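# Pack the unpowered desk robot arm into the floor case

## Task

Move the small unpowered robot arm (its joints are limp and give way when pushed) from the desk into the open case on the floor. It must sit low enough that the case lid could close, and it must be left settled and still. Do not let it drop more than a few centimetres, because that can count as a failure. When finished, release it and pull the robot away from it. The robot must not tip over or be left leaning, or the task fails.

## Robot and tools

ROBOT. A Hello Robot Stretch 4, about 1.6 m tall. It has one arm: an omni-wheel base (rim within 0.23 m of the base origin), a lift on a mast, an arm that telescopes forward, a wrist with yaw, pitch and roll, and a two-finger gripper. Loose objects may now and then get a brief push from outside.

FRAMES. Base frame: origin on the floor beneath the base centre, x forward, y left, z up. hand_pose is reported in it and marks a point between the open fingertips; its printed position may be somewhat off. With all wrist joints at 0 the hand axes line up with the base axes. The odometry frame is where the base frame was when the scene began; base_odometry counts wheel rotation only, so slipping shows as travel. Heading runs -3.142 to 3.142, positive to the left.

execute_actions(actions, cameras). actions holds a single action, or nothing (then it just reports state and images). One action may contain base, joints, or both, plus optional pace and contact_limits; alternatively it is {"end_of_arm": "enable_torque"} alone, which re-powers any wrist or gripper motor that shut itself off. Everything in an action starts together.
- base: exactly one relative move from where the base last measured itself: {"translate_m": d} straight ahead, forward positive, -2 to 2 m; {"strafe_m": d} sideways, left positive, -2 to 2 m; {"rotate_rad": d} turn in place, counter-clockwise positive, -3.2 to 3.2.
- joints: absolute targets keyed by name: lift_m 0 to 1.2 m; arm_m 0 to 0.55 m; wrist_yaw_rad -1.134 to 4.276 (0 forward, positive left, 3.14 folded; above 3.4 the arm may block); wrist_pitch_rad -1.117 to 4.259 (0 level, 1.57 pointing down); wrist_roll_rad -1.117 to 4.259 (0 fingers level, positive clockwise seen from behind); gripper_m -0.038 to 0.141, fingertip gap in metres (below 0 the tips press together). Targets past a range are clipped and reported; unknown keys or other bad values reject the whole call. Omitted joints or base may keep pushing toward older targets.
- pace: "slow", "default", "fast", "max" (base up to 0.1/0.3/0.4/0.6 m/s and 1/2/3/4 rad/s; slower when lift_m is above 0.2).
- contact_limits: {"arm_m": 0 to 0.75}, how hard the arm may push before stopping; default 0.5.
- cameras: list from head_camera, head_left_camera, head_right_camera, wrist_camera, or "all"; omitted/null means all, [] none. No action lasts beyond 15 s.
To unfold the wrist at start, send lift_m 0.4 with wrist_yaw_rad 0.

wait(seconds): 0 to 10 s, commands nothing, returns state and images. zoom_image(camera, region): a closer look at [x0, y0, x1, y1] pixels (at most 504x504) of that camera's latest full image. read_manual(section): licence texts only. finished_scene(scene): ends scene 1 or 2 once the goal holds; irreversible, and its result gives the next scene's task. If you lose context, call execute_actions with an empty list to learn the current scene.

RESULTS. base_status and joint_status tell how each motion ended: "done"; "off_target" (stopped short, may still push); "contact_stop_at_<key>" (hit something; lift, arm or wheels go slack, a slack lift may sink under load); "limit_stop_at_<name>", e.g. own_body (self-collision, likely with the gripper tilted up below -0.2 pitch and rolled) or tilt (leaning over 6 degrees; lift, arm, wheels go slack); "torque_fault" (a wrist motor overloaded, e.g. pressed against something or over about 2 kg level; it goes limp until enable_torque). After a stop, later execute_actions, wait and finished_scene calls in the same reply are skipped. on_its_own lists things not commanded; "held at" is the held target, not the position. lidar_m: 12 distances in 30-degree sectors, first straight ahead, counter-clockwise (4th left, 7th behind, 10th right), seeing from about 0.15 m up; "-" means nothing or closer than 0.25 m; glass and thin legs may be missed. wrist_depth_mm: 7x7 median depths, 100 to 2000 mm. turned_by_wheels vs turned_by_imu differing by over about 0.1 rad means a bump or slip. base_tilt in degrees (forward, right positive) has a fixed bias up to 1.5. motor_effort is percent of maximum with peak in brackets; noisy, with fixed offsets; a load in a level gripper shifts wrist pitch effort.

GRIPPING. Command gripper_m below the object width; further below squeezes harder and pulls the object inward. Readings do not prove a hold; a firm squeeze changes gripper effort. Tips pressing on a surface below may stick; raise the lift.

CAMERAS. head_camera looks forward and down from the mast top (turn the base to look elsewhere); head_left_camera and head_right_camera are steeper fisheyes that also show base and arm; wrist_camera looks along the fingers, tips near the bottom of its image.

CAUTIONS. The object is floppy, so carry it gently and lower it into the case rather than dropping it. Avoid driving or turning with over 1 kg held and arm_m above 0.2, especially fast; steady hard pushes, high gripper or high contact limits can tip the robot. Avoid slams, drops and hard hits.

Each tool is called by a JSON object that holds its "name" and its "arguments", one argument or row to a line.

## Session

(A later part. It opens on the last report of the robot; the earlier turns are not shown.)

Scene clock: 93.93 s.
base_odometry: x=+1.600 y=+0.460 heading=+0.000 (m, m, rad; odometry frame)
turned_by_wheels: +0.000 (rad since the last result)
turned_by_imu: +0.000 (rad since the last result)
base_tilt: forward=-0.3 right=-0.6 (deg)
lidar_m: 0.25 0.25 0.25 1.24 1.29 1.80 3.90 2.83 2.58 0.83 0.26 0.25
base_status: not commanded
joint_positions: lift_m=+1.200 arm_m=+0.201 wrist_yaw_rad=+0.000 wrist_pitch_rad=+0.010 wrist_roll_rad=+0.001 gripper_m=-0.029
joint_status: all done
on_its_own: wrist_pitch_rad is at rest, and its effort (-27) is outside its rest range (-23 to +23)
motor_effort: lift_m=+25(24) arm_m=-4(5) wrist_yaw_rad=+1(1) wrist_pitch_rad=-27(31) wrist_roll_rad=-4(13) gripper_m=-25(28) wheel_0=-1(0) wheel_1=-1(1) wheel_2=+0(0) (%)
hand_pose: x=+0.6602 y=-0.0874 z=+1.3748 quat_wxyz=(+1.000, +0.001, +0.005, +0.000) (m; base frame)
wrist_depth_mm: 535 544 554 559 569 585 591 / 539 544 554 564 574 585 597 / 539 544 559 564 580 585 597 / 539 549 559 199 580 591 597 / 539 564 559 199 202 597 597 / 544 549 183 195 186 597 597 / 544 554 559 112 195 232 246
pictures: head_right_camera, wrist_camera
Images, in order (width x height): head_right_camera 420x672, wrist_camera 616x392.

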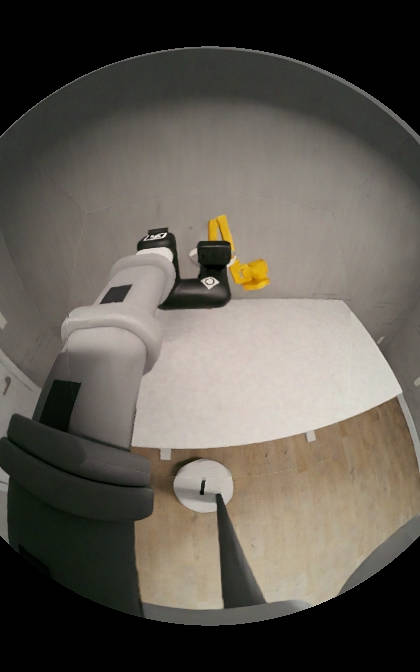

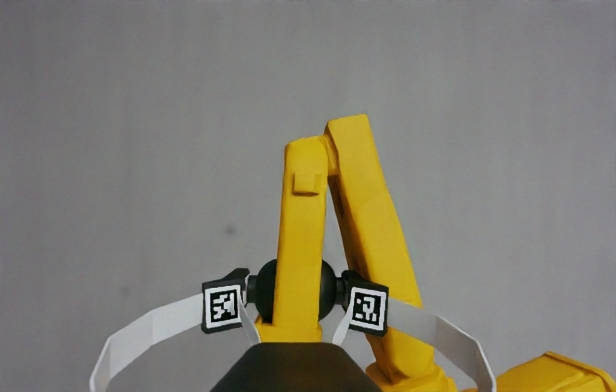

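{"name": "execute_actions", "arguments": {
  "actions": [
    {"joints":{"wrist_pitch_rad":1.5,"arm_m":0.45,"wrist_roll_rad":-0.1}}
  ],
  "cameras": ["wrist_camera","head_right_camera"]
}}

{"name": "execute_actions", "arguments": {
  "actions": [
    {"joints":{"lift_m":1.095},"pace":"slow"}
  ],
  "cameras": ["head_right_camera"]
}}

{"name": "execute_actions", "arguments": {
  "actions": [
    {"joints":{"gripper_m":0.035}}
  ],
  "cameras": []
}}

{"name": "execute_actions", "arguments": {
  "actions": [
    {"joints":{"lift_m":1.2}}
  ],
  "cameras": []
}}

{"name": "execute_actions", "arguments": {
  "actions": [
    {"joints":{"arm_m":0.3,"gripper_m":0.14}}
  ],
  "cameras": ["wrist_camera","head_right_camera"]
}}

Scene clock: 100.90 s.
base_odometry: x=+1.600 y=+0.460 heading=+0.000 (m, m, rad; odometry frame)
turned_by_wheels: +0.000 (rad since the last result)
turned_by_imu: -0.001 (rad since the last result)
base_tilt: forward=-0.2 right=-0.5 (deg)
lidar_m: 0.25 0.25 0.25 1.24 1.31 1.79 3.90 2.84 2.58 0.84 0.26 0.25
base_status: not commanded
joint_positions: lift_m=+1.200 arm_m=+0.449 wrist_yaw_rad=+0.000 wrist_pitch_rad=+1.499 wrist_roll_rad=-0.100 gripper_m=-0.029
joint_status: all done
motor_effort: lift_m=+24(25) arm_m=+4(6) wrist_yaw_rad=+1(3) wrist_pitch_rad=+4(25) wrist_roll_rad=+0(5) gripper_m=-32(31) wheel_0=-1(0) wheel_1=-1(1) wheel_2=+0(0) (%)
hand_pose: x=+0.6408 y=-0.0874 z=+1.0900 quat_wxyz=(+0.731, -0.037, +0.680, +0.034) (m; base frame)
wrist_depth_mm: 370 375 379 382 387 389 397 / 366 370 373 379 382 387 394 / 364 366 368 183 377 384 389 / 364 366 368 180 377 379 382 / 357 359 362 207 191 377 379 / 355 355 185 198 186 373 379 / 351 353 359 112 220 235 234
pictures: head_right_camera, wrist_camera
Images, in order (width x height): head_right_camera 420x672, wrist_camera 616x392.

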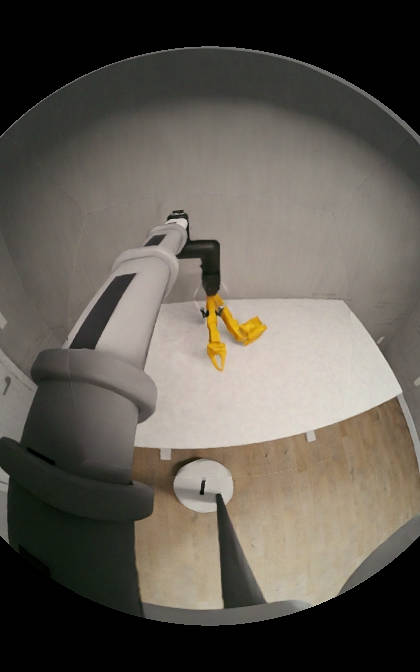

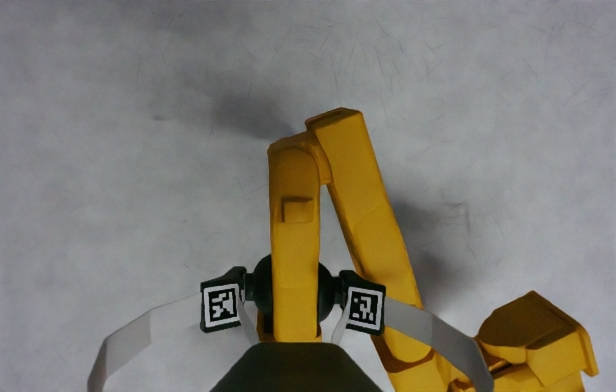

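Scene clock: 102.63 s.
base_odometry: x=+1.600 y=+0.460 heading=+0.000 (m, m, rad; odometry frame)
turned_by_wheels: +0.000 (rad since the last result)
turned_by_imu: +0.000 (rad since the last result)
base_tilt: forward=-0.2 right=-0.6 (deg)
lidar_m: 0.25 0.25 0.25 1.25 1.29 1.79 3.89 2.81 2.58 0.81 0.28 0.25
base_status: not commanded
joint_positions: lift_m=+1.095 arm_m=+0.449 wrist_yaw_rad=+0.001 wrist_pitch_rad=+1.500 wrist_roll_rad=-0.100 gripper_m=-0.029
joint_status: all done
motor_effort: lift_m=+15(26) arm_m=+4(4) wrist_yaw_rad=+0(1) wrist_pitch_rad=+0(4) wrist_roll_rad=+1(1) gripper_m=-29(29) wheel_0=+0(0) wheel_1=-1(1) wheel_2=+0(0) (%)
hand_pose: x=+0.6408 y=-0.0874 z=+0.9858 quat_wxyz=(+0.731, -0.037, +0.681, +0.034) (m; base frame)
wrist_depth_mm: 266 271 273 274 279 282 286 / 264 268 270 273 276 279 283 / 262 265 268 201 273 278 281 / 260 262 266 198 271 274 277 / 257 260 264 209 192 273 277 / 255 256 184 200 186 271 274 / 253 255 258 112 265 193 207
pictures: head_right_camera
Images, in order (width x height): head_right_camera 420x672.

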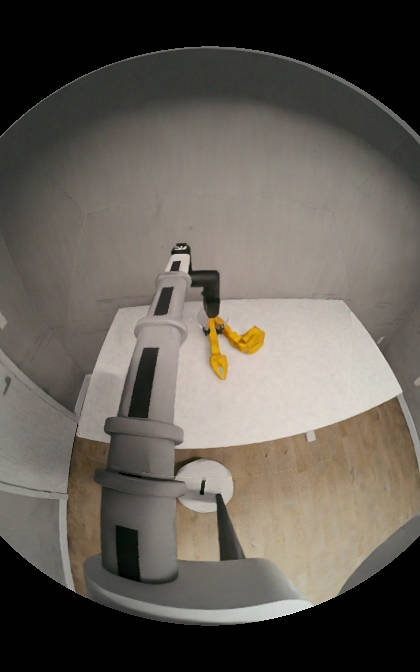

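Scene clock: 104.00 s.
base_odometry: x=+1.600 y=+0.460 heading=+0.000 (m, m, rad; odometry frame)
turned_by_wheels: +0.000 (rad since the last result)
turned_by_imu: +0.000 (rad since the last result)
base_tilt: forward=-0.1 right=-0.7 (deg)
lidar_m: 0.25 0.25 0.25 1.25 1.27 1.80 3.90 2.82 2.60 0.81 0.28 0.25
base_status: not commanded
joint_positions: lift_m=+1.095 arm_m=+0.449 wrist_yaw_rad=+0.000 wrist_pitch_rad=+1.500 wrist_roll_rad=-0.100 gripper_m=+0.035
joint_status: all done
motor_effort: lift_m=+16(16) arm_m=+4(4) wrist_yaw_rad=+1(0) wrist_pitch_rad=+1(3) wrist_roll_rad=+1(1) gripper_m=-4(29) wheel_0=+0(0) wheel_1=-1(1) wheel_2=+0(0) (%)
hand_pose: x=+0.6406 y=-0.0874 z=+0.9857 quat_wxyz=(+0.731, -0.037, +0.681, +0.034) (m; base frame)
wrist_depth_mm: 266 270 272 277 278 282 283 / 264 266 270 273 276 281 282 / 262 263 267 213 273 278 278 / 258 262 265 208 271 276 277 / 257 260 263 213 202 273 274 / 255 256 195 208 194 270 273 / 253 256 258 112 239 208 206
pictures: none
No camera images: the call's "cameras" was empty. Leave "cameras" out to get every camera's image.

Scene clock: 105.47 s.
base_odometry: x=+1.600 y=+0.460 heading=+0.000 (m, m, rad; odometry frame)
turned_by_wheels: +0.000 (rad since the last result)
turned_by_imu: +0.000 (rad since the last result)
base_tilt: forward=-0.2 right=-0.5 (deg)
lidar_m: 0.25 0.25 0.25 1.25 1.29 1.79 3.90 2.83 2.58 0.83 0.26 0.25
base_status: not commanded
joint_positions: lift_m=+1.200 arm_m=+0.449 wrist_yaw_rad=+0.000 wrist_pitch_rad=+1.501 wrist_roll_rad=-0.100 gripper_m=+0.035
joint_status: all done
motor_effort: lift_m=+22(24) arm_m=+4(4) wrist_yaw_rad=+2(2) wrist_pitch_rad=-1(1) wrist_roll_rad=+1(1) gripper_m=-4(5) wheel_0=+0(0) wheel_1=-1(1) wheel_2=+0(0) (%)
hand_pose: x=+0.6404 y=-0.0874 z=+1.0902 quat_wxyz=(+0.731, -0.037, +0.681, +0.034) (m; base frame)
wrist_depth_mm: 370 375 379 382 389 394 394 / 370 373 375 379 382 387 394 / 366 370 373 377 379 389 389 / 364 366 370 315 379 382 387 / 359 362 366 315 373 382 387 / 353 357 195 312 298 307 382 / 353 355 359 112 312 294 377
pictures: none
No camera images: the call's "cameras" was empty. Leave "cameras" out to get every camera's image.

Scene clock: 107.50 s.
base_odometry: x=+1.600 y=+0.460 heading=+0.000 (m, m, rad; odometry frame)
turned_by_wheels: +0.000 (rad since the last result)
turned_by_imu: -0.001 (rad since the last result)
base_tilt: forward=-0.2 right=-0.6 (deg)
lidar_m: 0.25 0.25 0.25 1.25 1.29 1.80 3.91 2.83 2.60 0.83 0.26 0.25
base_status: not commanded
joint_positions: lift_m=+1.200 arm_m=+0.301 wrist_yaw_rad=+0.000 wrist_pitch_rad=+1.500 wrist_roll_rad=-0.100 gripper_m=+0.140
joint_status: all done
motor_effort: lift_m=+22(22) arm_m=-4(10) wrist_yaw_rad=+2(1) wrist_pitch_rad=-1(2) wrist_roll_rad=+1(1) gripper_m=+0(6) wheel_0=+0(0) wheel_1=-1(1) wheel_2=+0(0) (%)
hand_pose: x=+0.4919 y=-0.0874 z=+1.0902 quat_wxyz=(+0.731, -0.037, +0.681, +0.034) (m; base frame)
wrist_depth_mm: 368 373 379 353 389 394 394 / 368 373 379 379 382 389 392 / 362 370 375 375 325 314 389 / 364 368 368 370 377 315 387 / 359 366 368 320 375 379 382 / 355 359 362 278 370 375 379 / 353 357 362 112 368 373 377
pictures: head_right_camera, wrist_camera
Images, in order (width x height): head_right_camera 420x672, wrist_camera 616x392.

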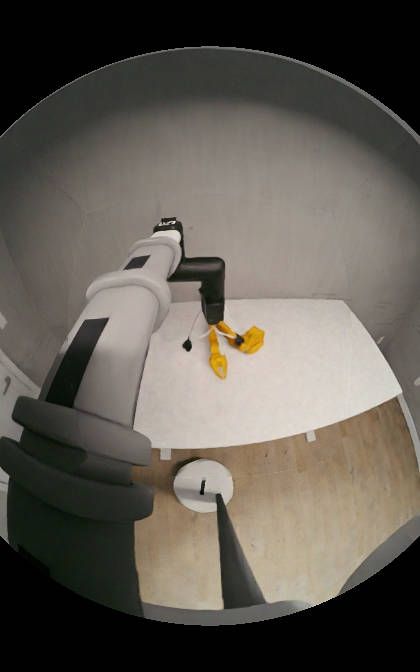

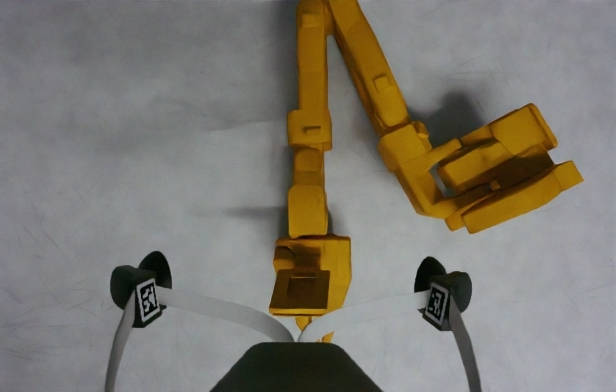

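{"name": "execute_actions", "arguments": {
  "actions": [
    {"base":{"strafe_m":-0.032},"joints":{"arm_m":0.42,"wrist_roll_rad":-0.35}}
  ],
  "cameras": ["wrist_camera"]
}}

{"name": "execute_actions", "arguments": {
  "actions": [
    {"joints":{"lift_m":1.085},"pace":"slow"}
  ],
  "cameras": ["wrist_camera"]
}}

{"name": "execute_actions", "arguments": {
  "actions": [
    {"joints":{"gripper_m":0.0}}
  ],
  "cameras": ["wrist_camera","head_right_camera"]
}}

Scene clock: 116.90 s.
base_odometry: x=+1.600 y=+0.428 heading=+0.000 (m, m, rad; odometry frame)
turned_by_wheels: +0.000 (rad since the last result)
turned_by_imu: -0.001 (rad since the last result)
base_tilt: forward=-0.2 right=-0.6 (deg)
lidar_m: 0.25 0.25 0.25 1.27 1.32 1.83 3.90 2.83 2.56 0.83 0.27 0.25
base_status: done
joint_positions: lift_m=+1.200 arm_m=+0.419 wrist_yaw_rad=+0.000 wrist_pitch_rad=+1.500 wrist_roll_rad=-0.350 gripper_m=+0.140
joint_status: all done
motor_effort: lift_m=+22(22) arm_m=+4(4) wrist_yaw_rad=+2(1) wrist_pitch_rad=+0(0) wrist_roll_rad=+0(0) gripper_m=+3(1) wheel_0=-1(9) wheel_1=+1(10) wheel_2=+0(1) (%)
hand_pose: x=+0.6105 y=-0.0874 z=+1.0902 quat_wxyz=(+0.720, -0.127, +0.671, +0.119) (m; base frame)
wrist_depth_mm: 366 368 375 384 392 397 402 / 364 368 375 379 387 392 402 / 359 364 373 320 387 389 397 / 357 364 366 315 379 387 392 / 353 357 364 347 377 382 389 / 351 355 307 368 301 297 384 / 349 357 310 112 307 294 384
pictures: wrist_camera
Images, in order (width x height): wrist_camera 616x392.

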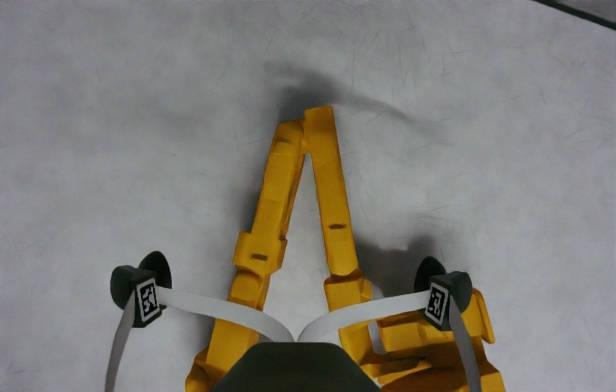

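Scene clock: 118.70 s.
base_odometry: x=+1.600 y=+0.428 heading=+0.000 (m, m, rad; odometry frame)
turned_by_wheels: +0.000 (rad since the last result)
turned_by_imu: +0.000 (rad since the last result)
base_tilt: forward=-0.2 right=-0.5 (deg)
lidar_m: 0.25 0.25 0.25 1.28 1.32 1.82 3.89 2.82 2.55 0.83 0.29 0.25
base_status: not commanded
joint_positions: lift_m=+1.085 arm_m=+0.419 wrist_yaw_rad=+0.000 wrist_pitch_rad=+1.500 wrist_roll_rad=-0.350 gripper_m=+0.140
joint_status: all done
motor_effort: lift_m=+15(17) arm_m=+4(4) wrist_yaw_rad=+2(2) wrist_pitch_rad=-1(0) wrist_roll_rad=+0(0) gripper_m=+0(0) wheel_0=-1(1) wheel_1=+1(1) wheel_2=+0(0) (%)
hand_pose: x=+0.6105 y=-0.0874 z=+0.9758 quat_wxyz=(+0.720, -0.127, +0.671, +0.119) (m; base frame)
wrist_depth_mm: 253 256 260 264 268 273 278 / 251 254 258 204 267 273 277 / 248 250 256 200 266 270 274 / 246 251 254 232 264 267 272 / 245 247 204 255 220 265 271 / 242 244 195 254 188 264 266 / 241 245 191 112 189 196 185
pictures: wrist_camera
Images, in order (width x height): wrist_camera 616x392.

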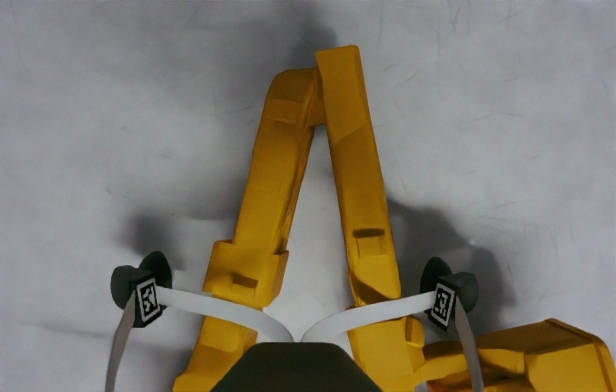

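Scene clock: 121.07 s.
base_odometry: x=+1.600 y=+0.428 heading=+0.000 (m, m, rad; odometry frame)
turned_by_wheels: +0.000 (rad since the last result)
turned_by_imu: -0.001 (rad since the last result)
base_tilt: forward=-0.3 right=-0.4 (deg)
lidar_m: 0.25 0.25 0.26 1.26 1.33 1.84 3.90 2.83 2.56 0.82 0.29 0.25
base_status: not commanded
joint_positions: lift_m=+1.085 arm_m=+0.419 wrist_yaw_rad=+0.000 wrist_pitch_rad=+1.500 wrist_roll_rad=-0.350 gripper_m=+0.001
joint_status: all done
motor_effort: lift_m=+18(18) arm_m=+4(4) wrist_yaw_rad=+2(0) wrist_pitch_rad=+2(5) wrist_roll_rad=+1(0) gripper_m=-33(33) wheel_0=-1(1) wheel_1=+1(1) wheel_2=+0(0) (%)
hand_pose: x=+0.6105 y=-0.0874 z=+0.9755 quat_wxyz=(+0.720, -0.128, +0.671, +0.119) (m; base frame)
wrist_depth_mm: 251 255 256 260 267 271 273 / 249 252 256 171 264 268 271 / 248 250 253 170 262 266 271 / 244 249 252 167 259 264 268 / 243 246 248 168 257 264 266 / 240 177 179 168 188 262 264 / 238 243 244 112 253 196 263
pictures: head_right_camera, wrist_camera
Images, in order (width x height): head_right_camera 420x672, wrist_camera 616x392.

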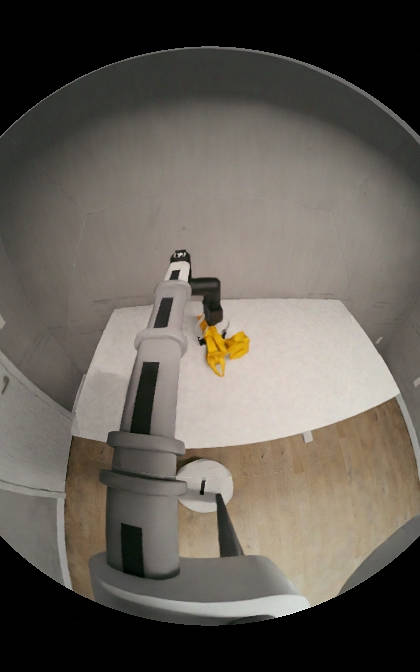

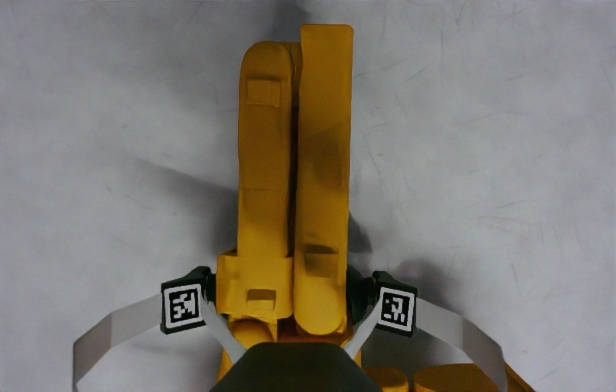

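{"name": "execute_actions", "arguments": {
  "actions": [
    {"joints":{"lift_m":1.2},"pace":"slow"}
  ],
  "cameras": ["wrist_camera","head_right_camera"]
}}

{"name": "execute_actions", "arguments": {
  "actions": [
    {"base":{"translate_m":-0.9},"joints":{"wrist_roll_rad":1.57,"wrist_pitch_rad":1.57,"arm_m":0.3}}
  ],
  "cameras": ["head_right_camera"]
}}

{"name": "execute_actions", "arguments": {
  "actions": [
    {"base":{"translate_m":-1.45},"joints":{"lift_m":0.55}}
  ],
  "cameras": []
}}

{"name": "execute_actions", "arguments": {
  "actions": [
    {"base":{"rotate_rad":-1.9},"pace":"slow"}
  ],
  "cameras": ["head_camera","head_right_camera"]
}}

Scene clock: 130.77 s.
base_odometry: x=+1.600 y=+0.428 heading=+0.000 (m, m, rad; odometry frame)
turned_by_wheels: +0.000 (rad since the last result)
turned_by_imu: -0.001 (rad since the last result)
base_tilt: forward=-0.1 right=-0.5 (deg)
lidar_m: 0.25 0.25 0.25 1.28 1.33 1.82 3.91 2.83 2.55 0.81 0.28 0.25
base_status: not commanded
joint_positions: lift_m=+1.200 arm_m=+0.419 wrist_yaw_rad=+0.000 wrist_pitch_rad=+1.500 wrist_roll_rad=-0.350 gripper_m=+0.001
joint_status: all done
motor_effort: lift_m=+25(23) arm_m=+4(4) wrist_yaw_rad=+1(2) wrist_pitch_rad=+1(0) wrist_roll_rad=+1(1) gripper_m=-32(32) wheel_0=-1(1) wheel_1=+1(1) wheel_2=+0(0) (%)
hand_pose: x=+0.6106 y=-0.0874 z=+1.0900 quat_wxyz=(+0.720, -0.128, +0.671, +0.119) (m; base frame)
wrist_depth_mm: 364 368 375 379 387 397 402 / 362 364 370 171 384 392 397 / 357 364 366 170 379 387 392 / 353 362 364 166 382 384 389 / 353 357 362 168 373 379 387 / 349 177 179 169 188 379 384 / 347 351 355 112 368 196 382
pictures: head_right_camera, wrist_camera
Images, in order (width x height): head_right_camera 420x672, wrist_camera 616x392.

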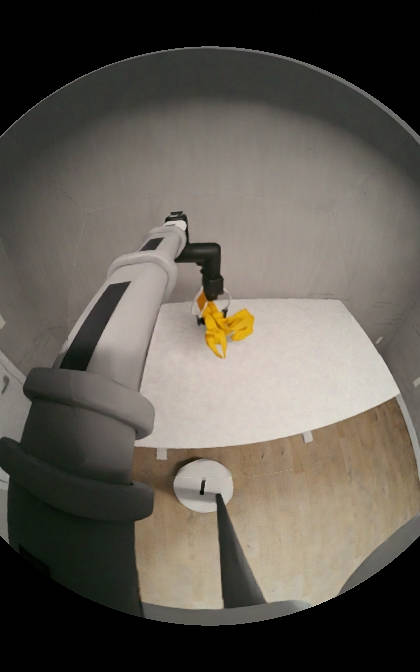

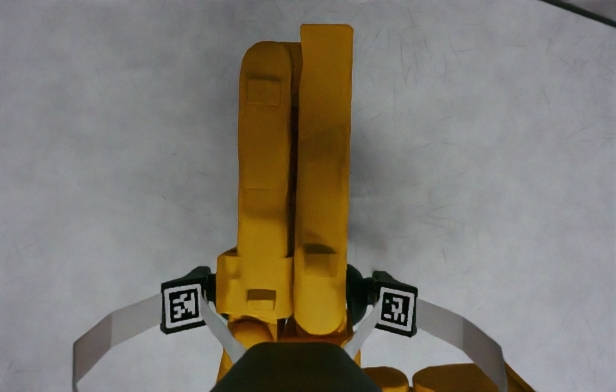

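Scene clock: 135.23 s.
base_odometry: x=+0.700 y=+0.428 heading=+0.000 (m, m, rad; odometry frame)
turned_by_wheels: +0.000 (rad since the last result)
turned_by_imu: -0.001 (rad since the last result)
base_tilt: forward=-0.2 right=-0.6 (deg)
lidar_m: 0.33 1.10 1.35 1.29 1.34 1.83 2.87 1.89 2.59 2.45 2.55 0.47
base_status: done
joint_positions: lift_m=+1.200 arm_m=+0.301 wrist_yaw_rad=+0.000 wrist_pitch_rad=+1.570 wrist_roll_rad=+1.570 gripper_m=+0.001
joint_status: all done
motor_effort: lift_m=+25(25) arm_m=-4(6) wrist_yaw_rad=+1(0) wrist_pitch_rad=+1(12) wrist_roll_rad=+1(4) gripper_m=-33(34) wheel_0=+0(6) wheel_1=+0(5) wheel_2=+1(12) (%)
hand_pose: x=+0.4718 y=-0.0874 z=+1.0893 quat_wxyz=(+0.500, +0.500, +0.500, -0.500) (m; base frame)
wrist_depth_mm: 1281 1308 1366 1336 1336 1336 1366 / 1308 1308 1336 172 1336 1366 1397 / 1336 1308 1336 170 1366 1336 1366 / 1308 1366 1366 167 1182 1138 1397 / 1336 1336 1336 168 1138 1182 1366 / 1336 177 178 169 189 1366 1397 / 1308 1336 1366 112 1397 195 1366
pictures: head_right_camera
Images, in order (width x height): head_right_camera 420x672.

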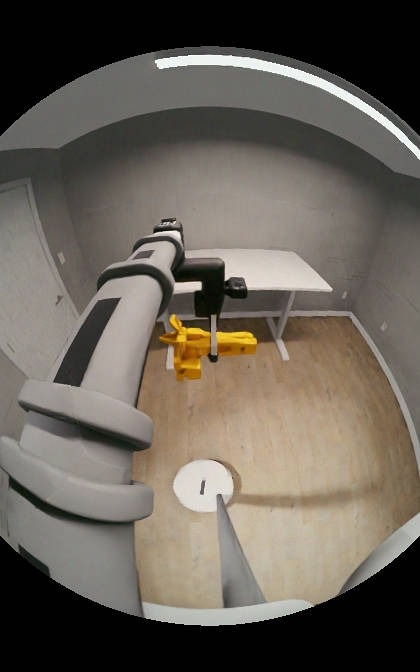

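Scene clock: 141.53 s.
base_odometry: x=-0.750 y=+0.428 heading=+0.000 (m, m, rad; odometry frame)
turned_by_wheels: +0.000 (rad since the last result)
turned_by_imu: -0.002 (rad since the last result)
base_tilt: forward=-0.3 right=-0.5 (deg)
lidar_m: 0.37 1.85 1.31 1.26 1.29 1.49 1.40 1.45 0.90 2.49 2.55 0.47
base_status: done
joint_positions: lift_m=+0.550 arm_m=+0.301 wrist_yaw_rad=+0.000 wrist_pitch_rad=+1.570 wrist_roll_rad=+1.570 gripper_m=+0.001
joint_status: all done
motor_effort: lift_m=+19(22) arm_m=-4(4) wrist_yaw_rad=+1(2) wrist_pitch_rad=+1(2) wrist_roll_rad=+2(1) gripper_m=-34(34) wheel_0=-1(6) wheel_1=-2(8) wheel_2=-1(11) (%)
hand_pose: x=+0.4719 y=-0.0874 z=+0.4397 quat_wxyz=(+0.501, +0.500, +0.500, -0.499) (m; base frame)
wrist_depth_mm: 654 654 676 661 668 676 676 / 654 661 661 172 676 683 683 / 661 668 668 170 676 676 691 / 661 661 661 167 691 654 469 / 654 668 668 168 683 539 469 / 668 178 179 169 189 504 469 / 668 676 676 113 691 187 473
pictures: none
No camera images: the call's "cameras" was empty. Leave "cameras" out to get every camera's image.

Scene clock: 144.73 s.
base_odometry: x=-0.750 y=+0.428 heading=-1.900 (m, m, rad; odometry frame)
turned_by_wheels: -1.900 (rad since the last result)
turned_by_imu: -1.881 (rad since the last result)
base_tilt: forward=-0.2 right=-0.6 (deg)
lidar_m: 0.35 2.45 2.73 2.52 2.51 1.57 1.28 1.27 1.42 1.42 1.41 0.46
base_status: done
joint_positions: lift_m=+0.550 arm_m=+0.301 wrist_yaw_rad=+0.000 wrist_pitch_rad=+1.570 wrist_roll_rad=+1.570 gripper_m=+0.001
joint_status: not commanded
motor_effort: lift_m=+19(19) arm_m=-4(4) wrist_yaw_rad=+3(0) wrist_pitch_rad=+1(1) wrist_roll_rad=+2(1) gripper_m=-32(33) wheel_0=+1(3) wheel_1=+2(5) wheel_2=+1(6) (%)
hand_pose: x=+0.4719 y=-0.0874 z=+0.4397 quat_wxyz=(+0.501, +0.500, +0.500, -0.499) (m; base frame)
wrist_depth_mm: 654 654 654 661 668 668 683 / 647 654 661 172 676 691 683 / 654 661 668 171 668 676 683 / 654 661 661 167 676 647 466 / 668 668 668 168 676 544 466 / 668 177 179 169 189 508 466 / 668 668 676 112 683 195 473
pictures: head_camera, head_right_camera
Images, in order (width x height): head_camera 420x560, head_right_camera 420x672.

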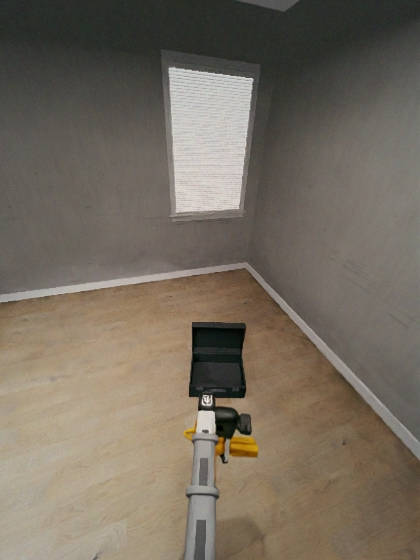

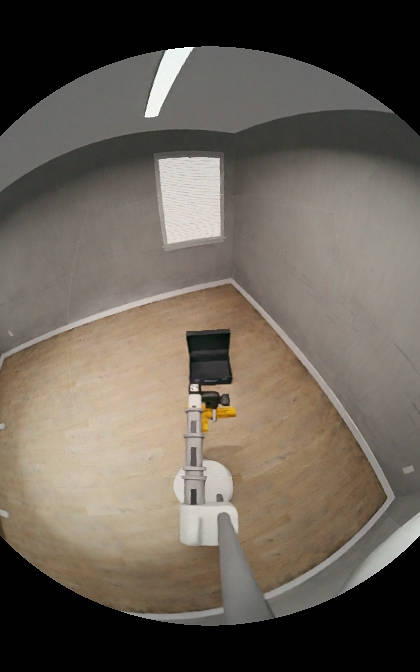

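{"name": "execute_actions", "arguments": {
  "actions": [
    {"base":{"translate_m":0.4},"joints":{"arm_m":0.46,"lift_m":0.36},"pace":"slow"}
  ]
}}

Scene clock: 153.40 s.
base_odometry: x=-0.879 y=+0.049 heading=-1.900 (m, m, rad; odometry frame)
turned_by_wheels: +0.000 (rad since the last result)
turned_by_imu: -0.002 (rad since the last result)
base_tilt: forward=-0.2 right=-0.6 (deg)
lidar_m: 0.48 2.09 2.32 2.70 2.67 2.03 1.66 1.64 1.57 1.28 1.26 0.53
base_status: done
joint_positions: lift_m=+0.360 arm_m=+0.459 wrist_yaw_rad=+0.000 wrist_pitch_rad=+1.570 wrist_roll_rad=+1.570 gripper_m=+0.001
joint_status: all done
motor_effort: lift_m=+19(19) arm_m=+4(3) wrist_yaw_rad=+2(2) wrist_pitch_rad=+1(1) wrist_roll_rad=+2(1) gripper_m=-31(34) wheel_0=+2(0) wheel_1=+3(3) wheel_2=-1(7) (%)
hand_pose: x=+0.6304 y=-0.0874 z=+0.2498 quat_wxyz=(+0.501, +0.500, +0.500, -0.499) (m; base frame)
wrist_depth_mm: 285 469 473 473 477 477 484 / 314 343 355 172 415 484 488 / 317 366 449 170 452 484 488 / 315 362 449 167 455 488 488 / 314 355 452 167 455 488 488 / 310 177 179 168 189 492 492 / 296 349 452 112 355 196 496
pictures: head_camera, head_left_camera, head_right_camera, wrist_camera
Images, in order (width x height): head_camera 420x560, head_left_camera 420x672, head_right_camera 420x672, wrist_camera 616x392.

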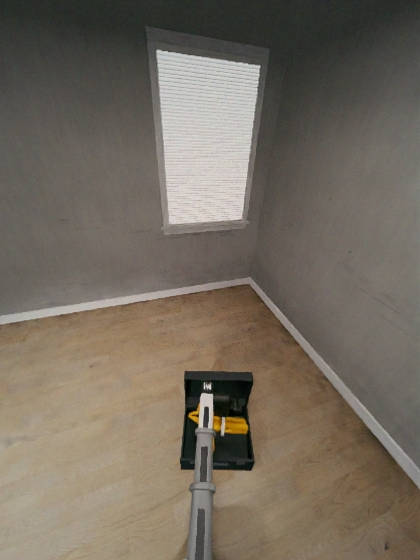

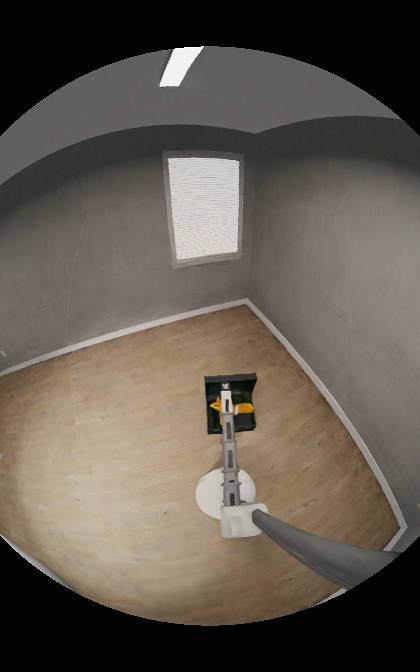

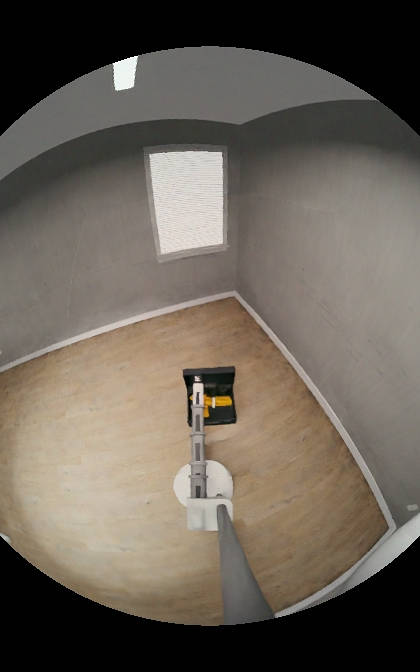

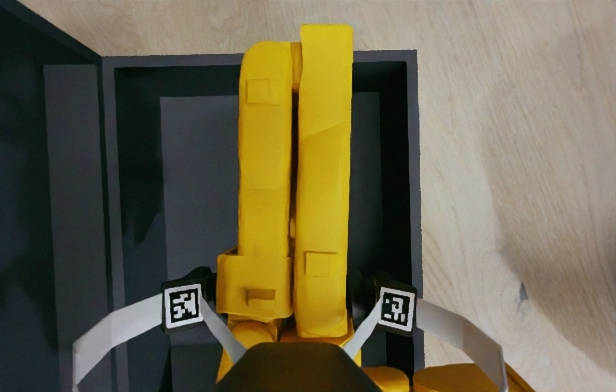

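{"name": "execute_actions", "arguments": {
  "actions": [
    {"base":{"strafe_m":-0.01},"joints":{"arm_m":0.54},"pace":"slow"}
  ],
  "cameras": []
}}

{"name": "execute_actions", "arguments": {
  "actions": [
    {"joints":{"lift_m":0.25},"pace":"slow"}
  ],
  "cameras": ["wrist_camera","head_left_camera"]
}}

{"name": "zoom_image", "arguments": {
  "camera": "head_left_camera",
  "region": [170,350,290,450]
}}

Scene clock: 159.20 s.
base_odometry: x=-0.888 y=+0.053 heading=-1.900 (m, m, rad; odometry frame)
turned_by_wheels: +0.000 (rad since the last result)
turned_by_imu: -0.001 (rad since the last result)
base_tilt: forward=-0.2 right=-0.5 (deg)
lidar_m: 0.51 2.09 2.32 2.70 2.66 2.02 1.66 1.63 1.56 1.26 1.25 0.54
base_status: done
joint_positions: lift_m=+0.360 arm_m=+0.539 wrist_yaw_rad=+0.000 wrist_pitch_rad=+1.570 wrist_roll_rad=+1.570 gripper_m=+0.001
joint_status: all done
motor_effort: lift_m=+19(19) arm_m=+4(6) wrist_yaw_rad=+2(2) wrist_pitch_rad=+3(2) wrist_roll_rad=+1(1) gripper_m=-34(33) wheel_0=+2(9) wheel_1=-3(7) wheel_2=+0(1) (%)
hand_pose: x=+0.7104 y=-0.0874 z=+0.2498 quat_wxyz=(+0.501, +0.500, +0.500, -0.499) (m; base frame)
wrist_depth_mm: 195 239 469 473 473 477 484 / 200 286 334 172 418 418 488 / 198 304 329 170 455 424 484 / 197 301 329 167 455 427 488 / 196 298 327 167 455 433 496 / 194 177 179 168 189 404 488 / 183 291 330 112 462 196 492
pictures: none
No camera images: the call's "cameras" was empty. Leave "cameras" out to get every camera's image.

Scene clock: 160.97 s.
base_odometry: x=-0.888 y=+0.053 heading=-1.900 (m, m, rad; odometry frame)
turned_by_wheels: +0.000 (rad since the last result)
turned_by_imu: +0.000 (rad since the last result)
base_tilt: forward=-0.2 right=-0.5 (deg)
lidar_m: 0.51 2.09 2.31 2.70 2.67 2.03 1.64 1.64 1.56 1.26 1.26 0.54
base_status: not commanded
joint_positions: lift_m=+0.250 arm_m=+0.539 wrist_yaw_rad=+0.000 wrist_pitch_rad=+1.570 wrist_roll_rad=+1.570 gripper_m=+0.001
joint_status: all done
motor_effort: lift_m=+19(21) arm_m=+4(4) wrist_yaw_rad=+2(0) wrist_pitch_rad=+1(2) wrist_roll_rad=+2(1) gripper_m=-32(32) wheel_0=+2(2) wheel_1=-3(3) wheel_2=+0(0) (%)
hand_pose: x=+0.7104 y=-0.0874 z=+0.1398 quat_wxyz=(+0.501, +0.500, +0.500, -0.499) (m; base frame)
wrist_depth_mm: 193 213 243 226 254 240 243 / 200 215 286 172 343 336 256 / 198 215 294 170 343 343 260 / 196 216 287 167 343 345 262 / 196 217 250 168 343 349 265 / 193 177 178 169 189 347 265 / 184 220 246 112 345 195 268
pictures: head_left_camera, wrist_camera
Images, in order (width x height): head_left_camera 420x672, wrist_camera 616x392.

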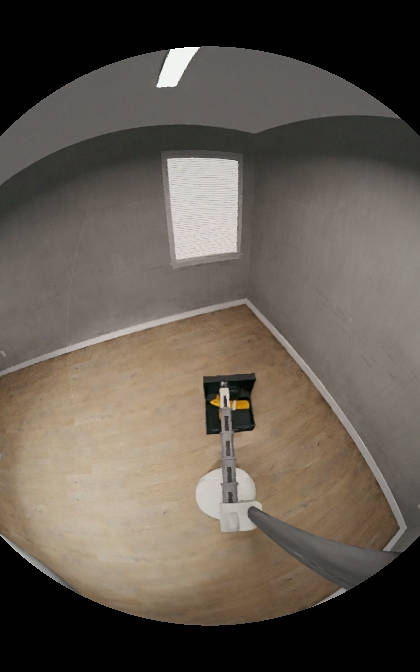

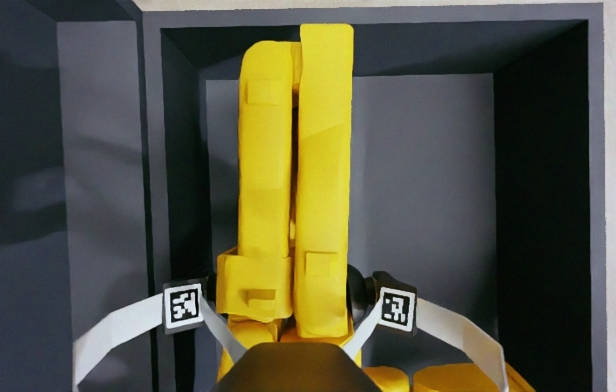

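Region (170, 350, 290, 450) of head_left_camera's 420x672 image, scaled by 4.200, with more detail than that image has.

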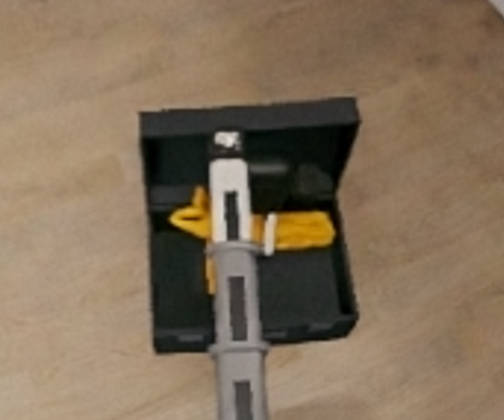

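Back off slightly and lower.

{"name": "execute_actions", "arguments": {
  "actions": [
    {"joints":{"arm_m":0.515},"pace":"slow"}
  ],
  "cameras": []
}}

{"name": "execute_actions", "arguments": {
  "actions": [
    {"joints":{"lift_m":0.165},"pace":"slow"}
  ],
  "cameras": ["wrist_camera"]
}}

{"name": "execute_actions", "arguments": {
  "actions": [
    {"joints":{"gripper_m":0.09},"pace":"slow"}
  ],
  "cameras": []
}}

{"name": "execute_actions", "arguments": {
  "actions": [
    {"joints":{"lift_m":0.6}}
  ],
  "cameras": []
}}

{"name": "execute_actions", "arguments": {
  "actions": [
    {"joints":{"arm_m":0.1,"wrist_roll_rad":0,"wrist_pitch_rad":1.0}}
  ],
  "cameras": ["wrist_camera","head_camera"]
}}

Scene clock: 168.43 s.
base_odometry: x=-0.888 y=+0.053 heading=-1.900 (m, m, rad; odometry frame)
turned_by_wheels: +0.000 (rad since the last result)
turned_by_imu: -0.001 (rad since the last result)
base_tilt: forward=+0.0 right=-0.6 (deg)
lidar_m: 0.51 2.09 2.31 2.69 2.67 2.04 1.66 1.64 1.56 1.25 1.25 0.53
base_status: not commanded
joint_positions: lift_m=+0.250 arm_m=+0.516 wrist_yaw_rad=+0.000 wrist_pitch_rad=+1.570 wrist_roll_rad=+1.570 gripper_m=+0.001
joint_status: all done
motor_effort: lift_m=+19(19) arm_m=-4(2) wrist_yaw_rad=+2(3) wrist_pitch_rad=+1(1) wrist_roll_rad=+1(2) gripper_m=-31(32) wheel_0=+2(2) wheel_1=-3(3) wheel_2=+0(0) (%)
hand_pose: x=+0.6870 y=-0.0874 z=+0.1398 quat_wxyz=(+0.501, +0.500, +0.500, -0.499) (m; base frame)
wrist_depth_mm: 212 225 245 226 238 243 244 / 213 237 317 172 342 310 248 / 213 235 336 170 343 319 250 / 215 232 338 167 345 322 253 / 216 229 324 167 343 325 254 / 216 177 178 169 188 306 255 / 216 229 320 112 349 195 258
pictures: none
No camera images: the call's "cameras" was empty. Leave "cameras" out to get every camera's image.

Scene clock: 170.03 s.
base_odometry: x=-0.888 y=+0.053 heading=-1.900 (m, m, rad; odometry frame)
turned_by_wheels: +0.000 (rad since the last result)
turned_by_imu: +0.000 (rad since the last result)
base_tilt: forward=-0.1 right=-0.6 (deg)
lidar_m: 0.51 2.09 2.31 2.70 2.67 2.03 1.65 1.64 1.58 1.28 1.26 0.54
base_status: not commanded
joint_positions: lift_m=+0.165 arm_m=+0.516 wrist_yaw_rad=+0.000 wrist_pitch_rad=+1.570 wrist_roll_rad=+1.570 gripper_m=+0.001
joint_status: all done
motor_effort: lift_m=+18(20) arm_m=-4(5) wrist_yaw_rad=-1(1) wrist_pitch_rad=+3(0) wrist_roll_rad=+1(1) gripper_m=-30(33) wheel_0=+2(1) wheel_1=-3(3) wheel_2=+0(0) (%)
hand_pose: x=+0.6870 y=-0.0874 z=+0.0548 quat_wxyz=(+0.501, +0.500, +0.500, -0.499) (m; base frame)
wrist_depth_mm: 154 211 228 203 238 242 223 / 153 237 251 171 255 256 231 / 152 235 253 170 255 258 231 / 151 231 255 167 257 260 235 / 150 229 254 168 258 260 236 / 149 178 179 169 189 263 236 / 143 224 256 112 259 196 239
pictures: wrist_camera
Images, in order (width x height): wrist_camera 616x392.

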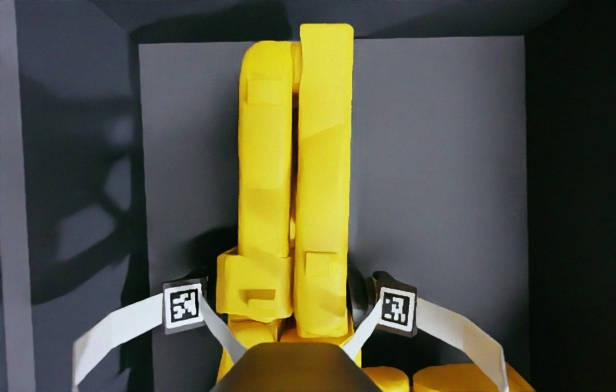

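Scene clock: 173.43 s.
base_odometry: x=-0.888 y=+0.053 heading=-1.900 (m, m, rad; odometry frame)
turned_by_wheels: +0.000 (rad since the last result)
turned_by_imu: -0.001 (rad since the last result)
base_tilt: forward=-0.1 right=-0.6 (deg)
lidar_m: 0.49 2.08 2.31 2.70 2.67 2.04 1.65 1.63 1.55 1.27 1.26 0.53
base_status: not commanded
joint_positions: lift_m=+0.165 arm_m=+0.516 wrist_yaw_rad=+0.000 wrist_pitch_rad=+1.570 wrist_roll_rad=+1.570 gripper_m=+0.090
joint_status: all done
motor_effort: lift_m=+18(18) arm_m=-4(4) wrist_yaw_rad=+1(2) wrist_pitch_rad=+1(2) wrist_roll_rad=+1(2) gripper_m=+0(34) wheel_0=+2(2) wheel_1=-3(3) wheel_2=+0(0) (%)
hand_pose: x=+0.6870 y=-0.0874 z=+0.0548 quat_wxyz=(+0.501, +0.500, +0.500, -0.499) (m; base frame)
wrist_depth_mm: 154 210 228 231 236 241 225 / 152 236 254 196 255 258 231 / 152 232 254 195 258 259 234 / 150 229 255 192 259 260 235 / 149 226 256 189 259 262 237 / 148 196 200 195 220 262 238 / 147 195 258 112 260 262 241
pictures: none
No camera images: the call's "cameras" was empty. Leave "cameras" out to get every camera's image.

Scene clock: 176.17 s.
base_odometry: x=-0.888 y=+0.053 heading=-1.900 (m, m, rad; odometry frame)
turned_by_wheels: +0.000 (rad since the last result)
turned_by_imu: -0.001 (rad since the last result)
base_tilt: forward=-0.2 right=-0.6 (deg)
lidar_m: 0.50 2.08 2.31 2.69 2.67 2.02 1.65 1.63 1.55 1.26 1.25 0.56
base_status: not commanded
joint_positions: lift_m=+0.600 arm_m=+0.516 wrist_yaw_rad=+0.000 wrist_pitch_rad=+1.570 wrist_roll_rad=+1.570 gripper_m=+0.090
joint_status: all done
motor_effort: lift_m=+23(29) arm_m=-4(4) wrist_yaw_rad=+1(3) wrist_pitch_rad=+2(3) wrist_roll_rad=+1(2) gripper_m=-4(1) wheel_0=+2(2) wheel_1=-3(3) wheel_2=+0(0) (%)
hand_pose: x=+0.6870 y=-0.0874 z=+0.4895 quat_wxyz=(+0.501, +0.500, +0.500, -0.499) (m; base frame)
wrist_depth_mm: 707 715 715 723 723 715 723 / 707 296 707 715 732 732 741 / 707 297 564 654 699 732 741 / 715 297 574 699 699 741 732 / 715 298 574 647 699 741 707 / 723 300 488 654 220 741 732 / 715 301 554 112 707 750 741
pictures: none
No camera images: the call's "cameras" was empty. Leave "cameras" out to get every camera's image.

Scene clock: 178.50 s.
base_odometry: x=-0.888 y=+0.053 heading=-1.900 (m, m, rad; odometry frame)
turned_by_wheels: +0.000 (rad since the last result)
turned_by_imu: -0.001 (rad since the last result)
base_tilt: forward=-0.3 right=-0.6 (deg)
lidar_m: 0.51 2.08 2.31 2.68 2.67 2.03 1.66 1.64 1.56 1.26 1.26 0.57
base_status: not commanded
joint_positions: lift_m=+0.600 arm_m=+0.101 wrist_yaw_rad=+0.000 wrist_pitch_rad=+1.002 wrist_roll_rad=+0.000 gripper_m=+0.090
joint_status: all done
motor_effort: lift_m=+22(22) arm_m=-4(2) wrist_yaw_rad=+2(1) wrist_pitch_rad=-3(7) wrist_roll_rad=+0(5) gripper_m=-3(2) wheel_0=+2(2) wheel_1=-3(3) wheel_2=+0(0) (%)
hand_pose: x=+0.4271 y=-0.0874 z=+0.5350 quat_wxyz=(+0.877, +0.000, +0.480, +0.000) (m; base frame)
wrist_depth_mm: 1182 1229 1255 1255 1308 1281 1078 / 1078 1025 621 634 1078 1138 1098 / 960 960 750 759 991 1025 1042 / 866 878 778 831 904 946 946 / 798 809 759 768 842 842 854 / 732 732 621 741 220 788 778 / 691 691 707 112 715 715 732
pictures: head_camera, wrist_camera
Images, in order (width x height): head_camera 420x560, wrist_camera 616x392.

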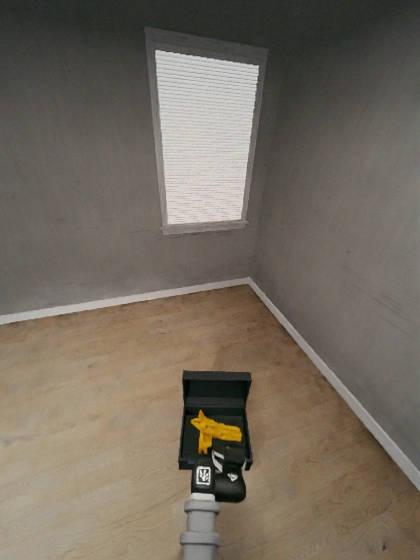

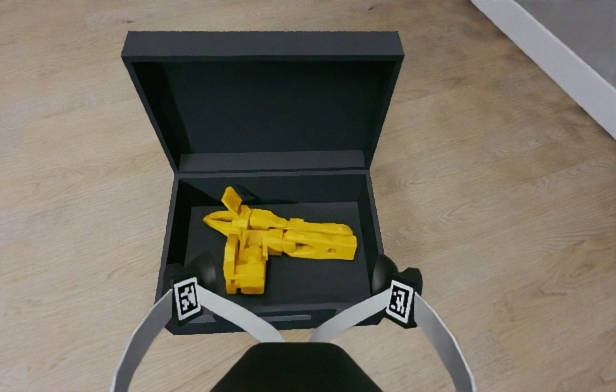

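{"name": "finished_scene", "arguments": {
  "scene": 1
}}

The scene is finished: the task was done.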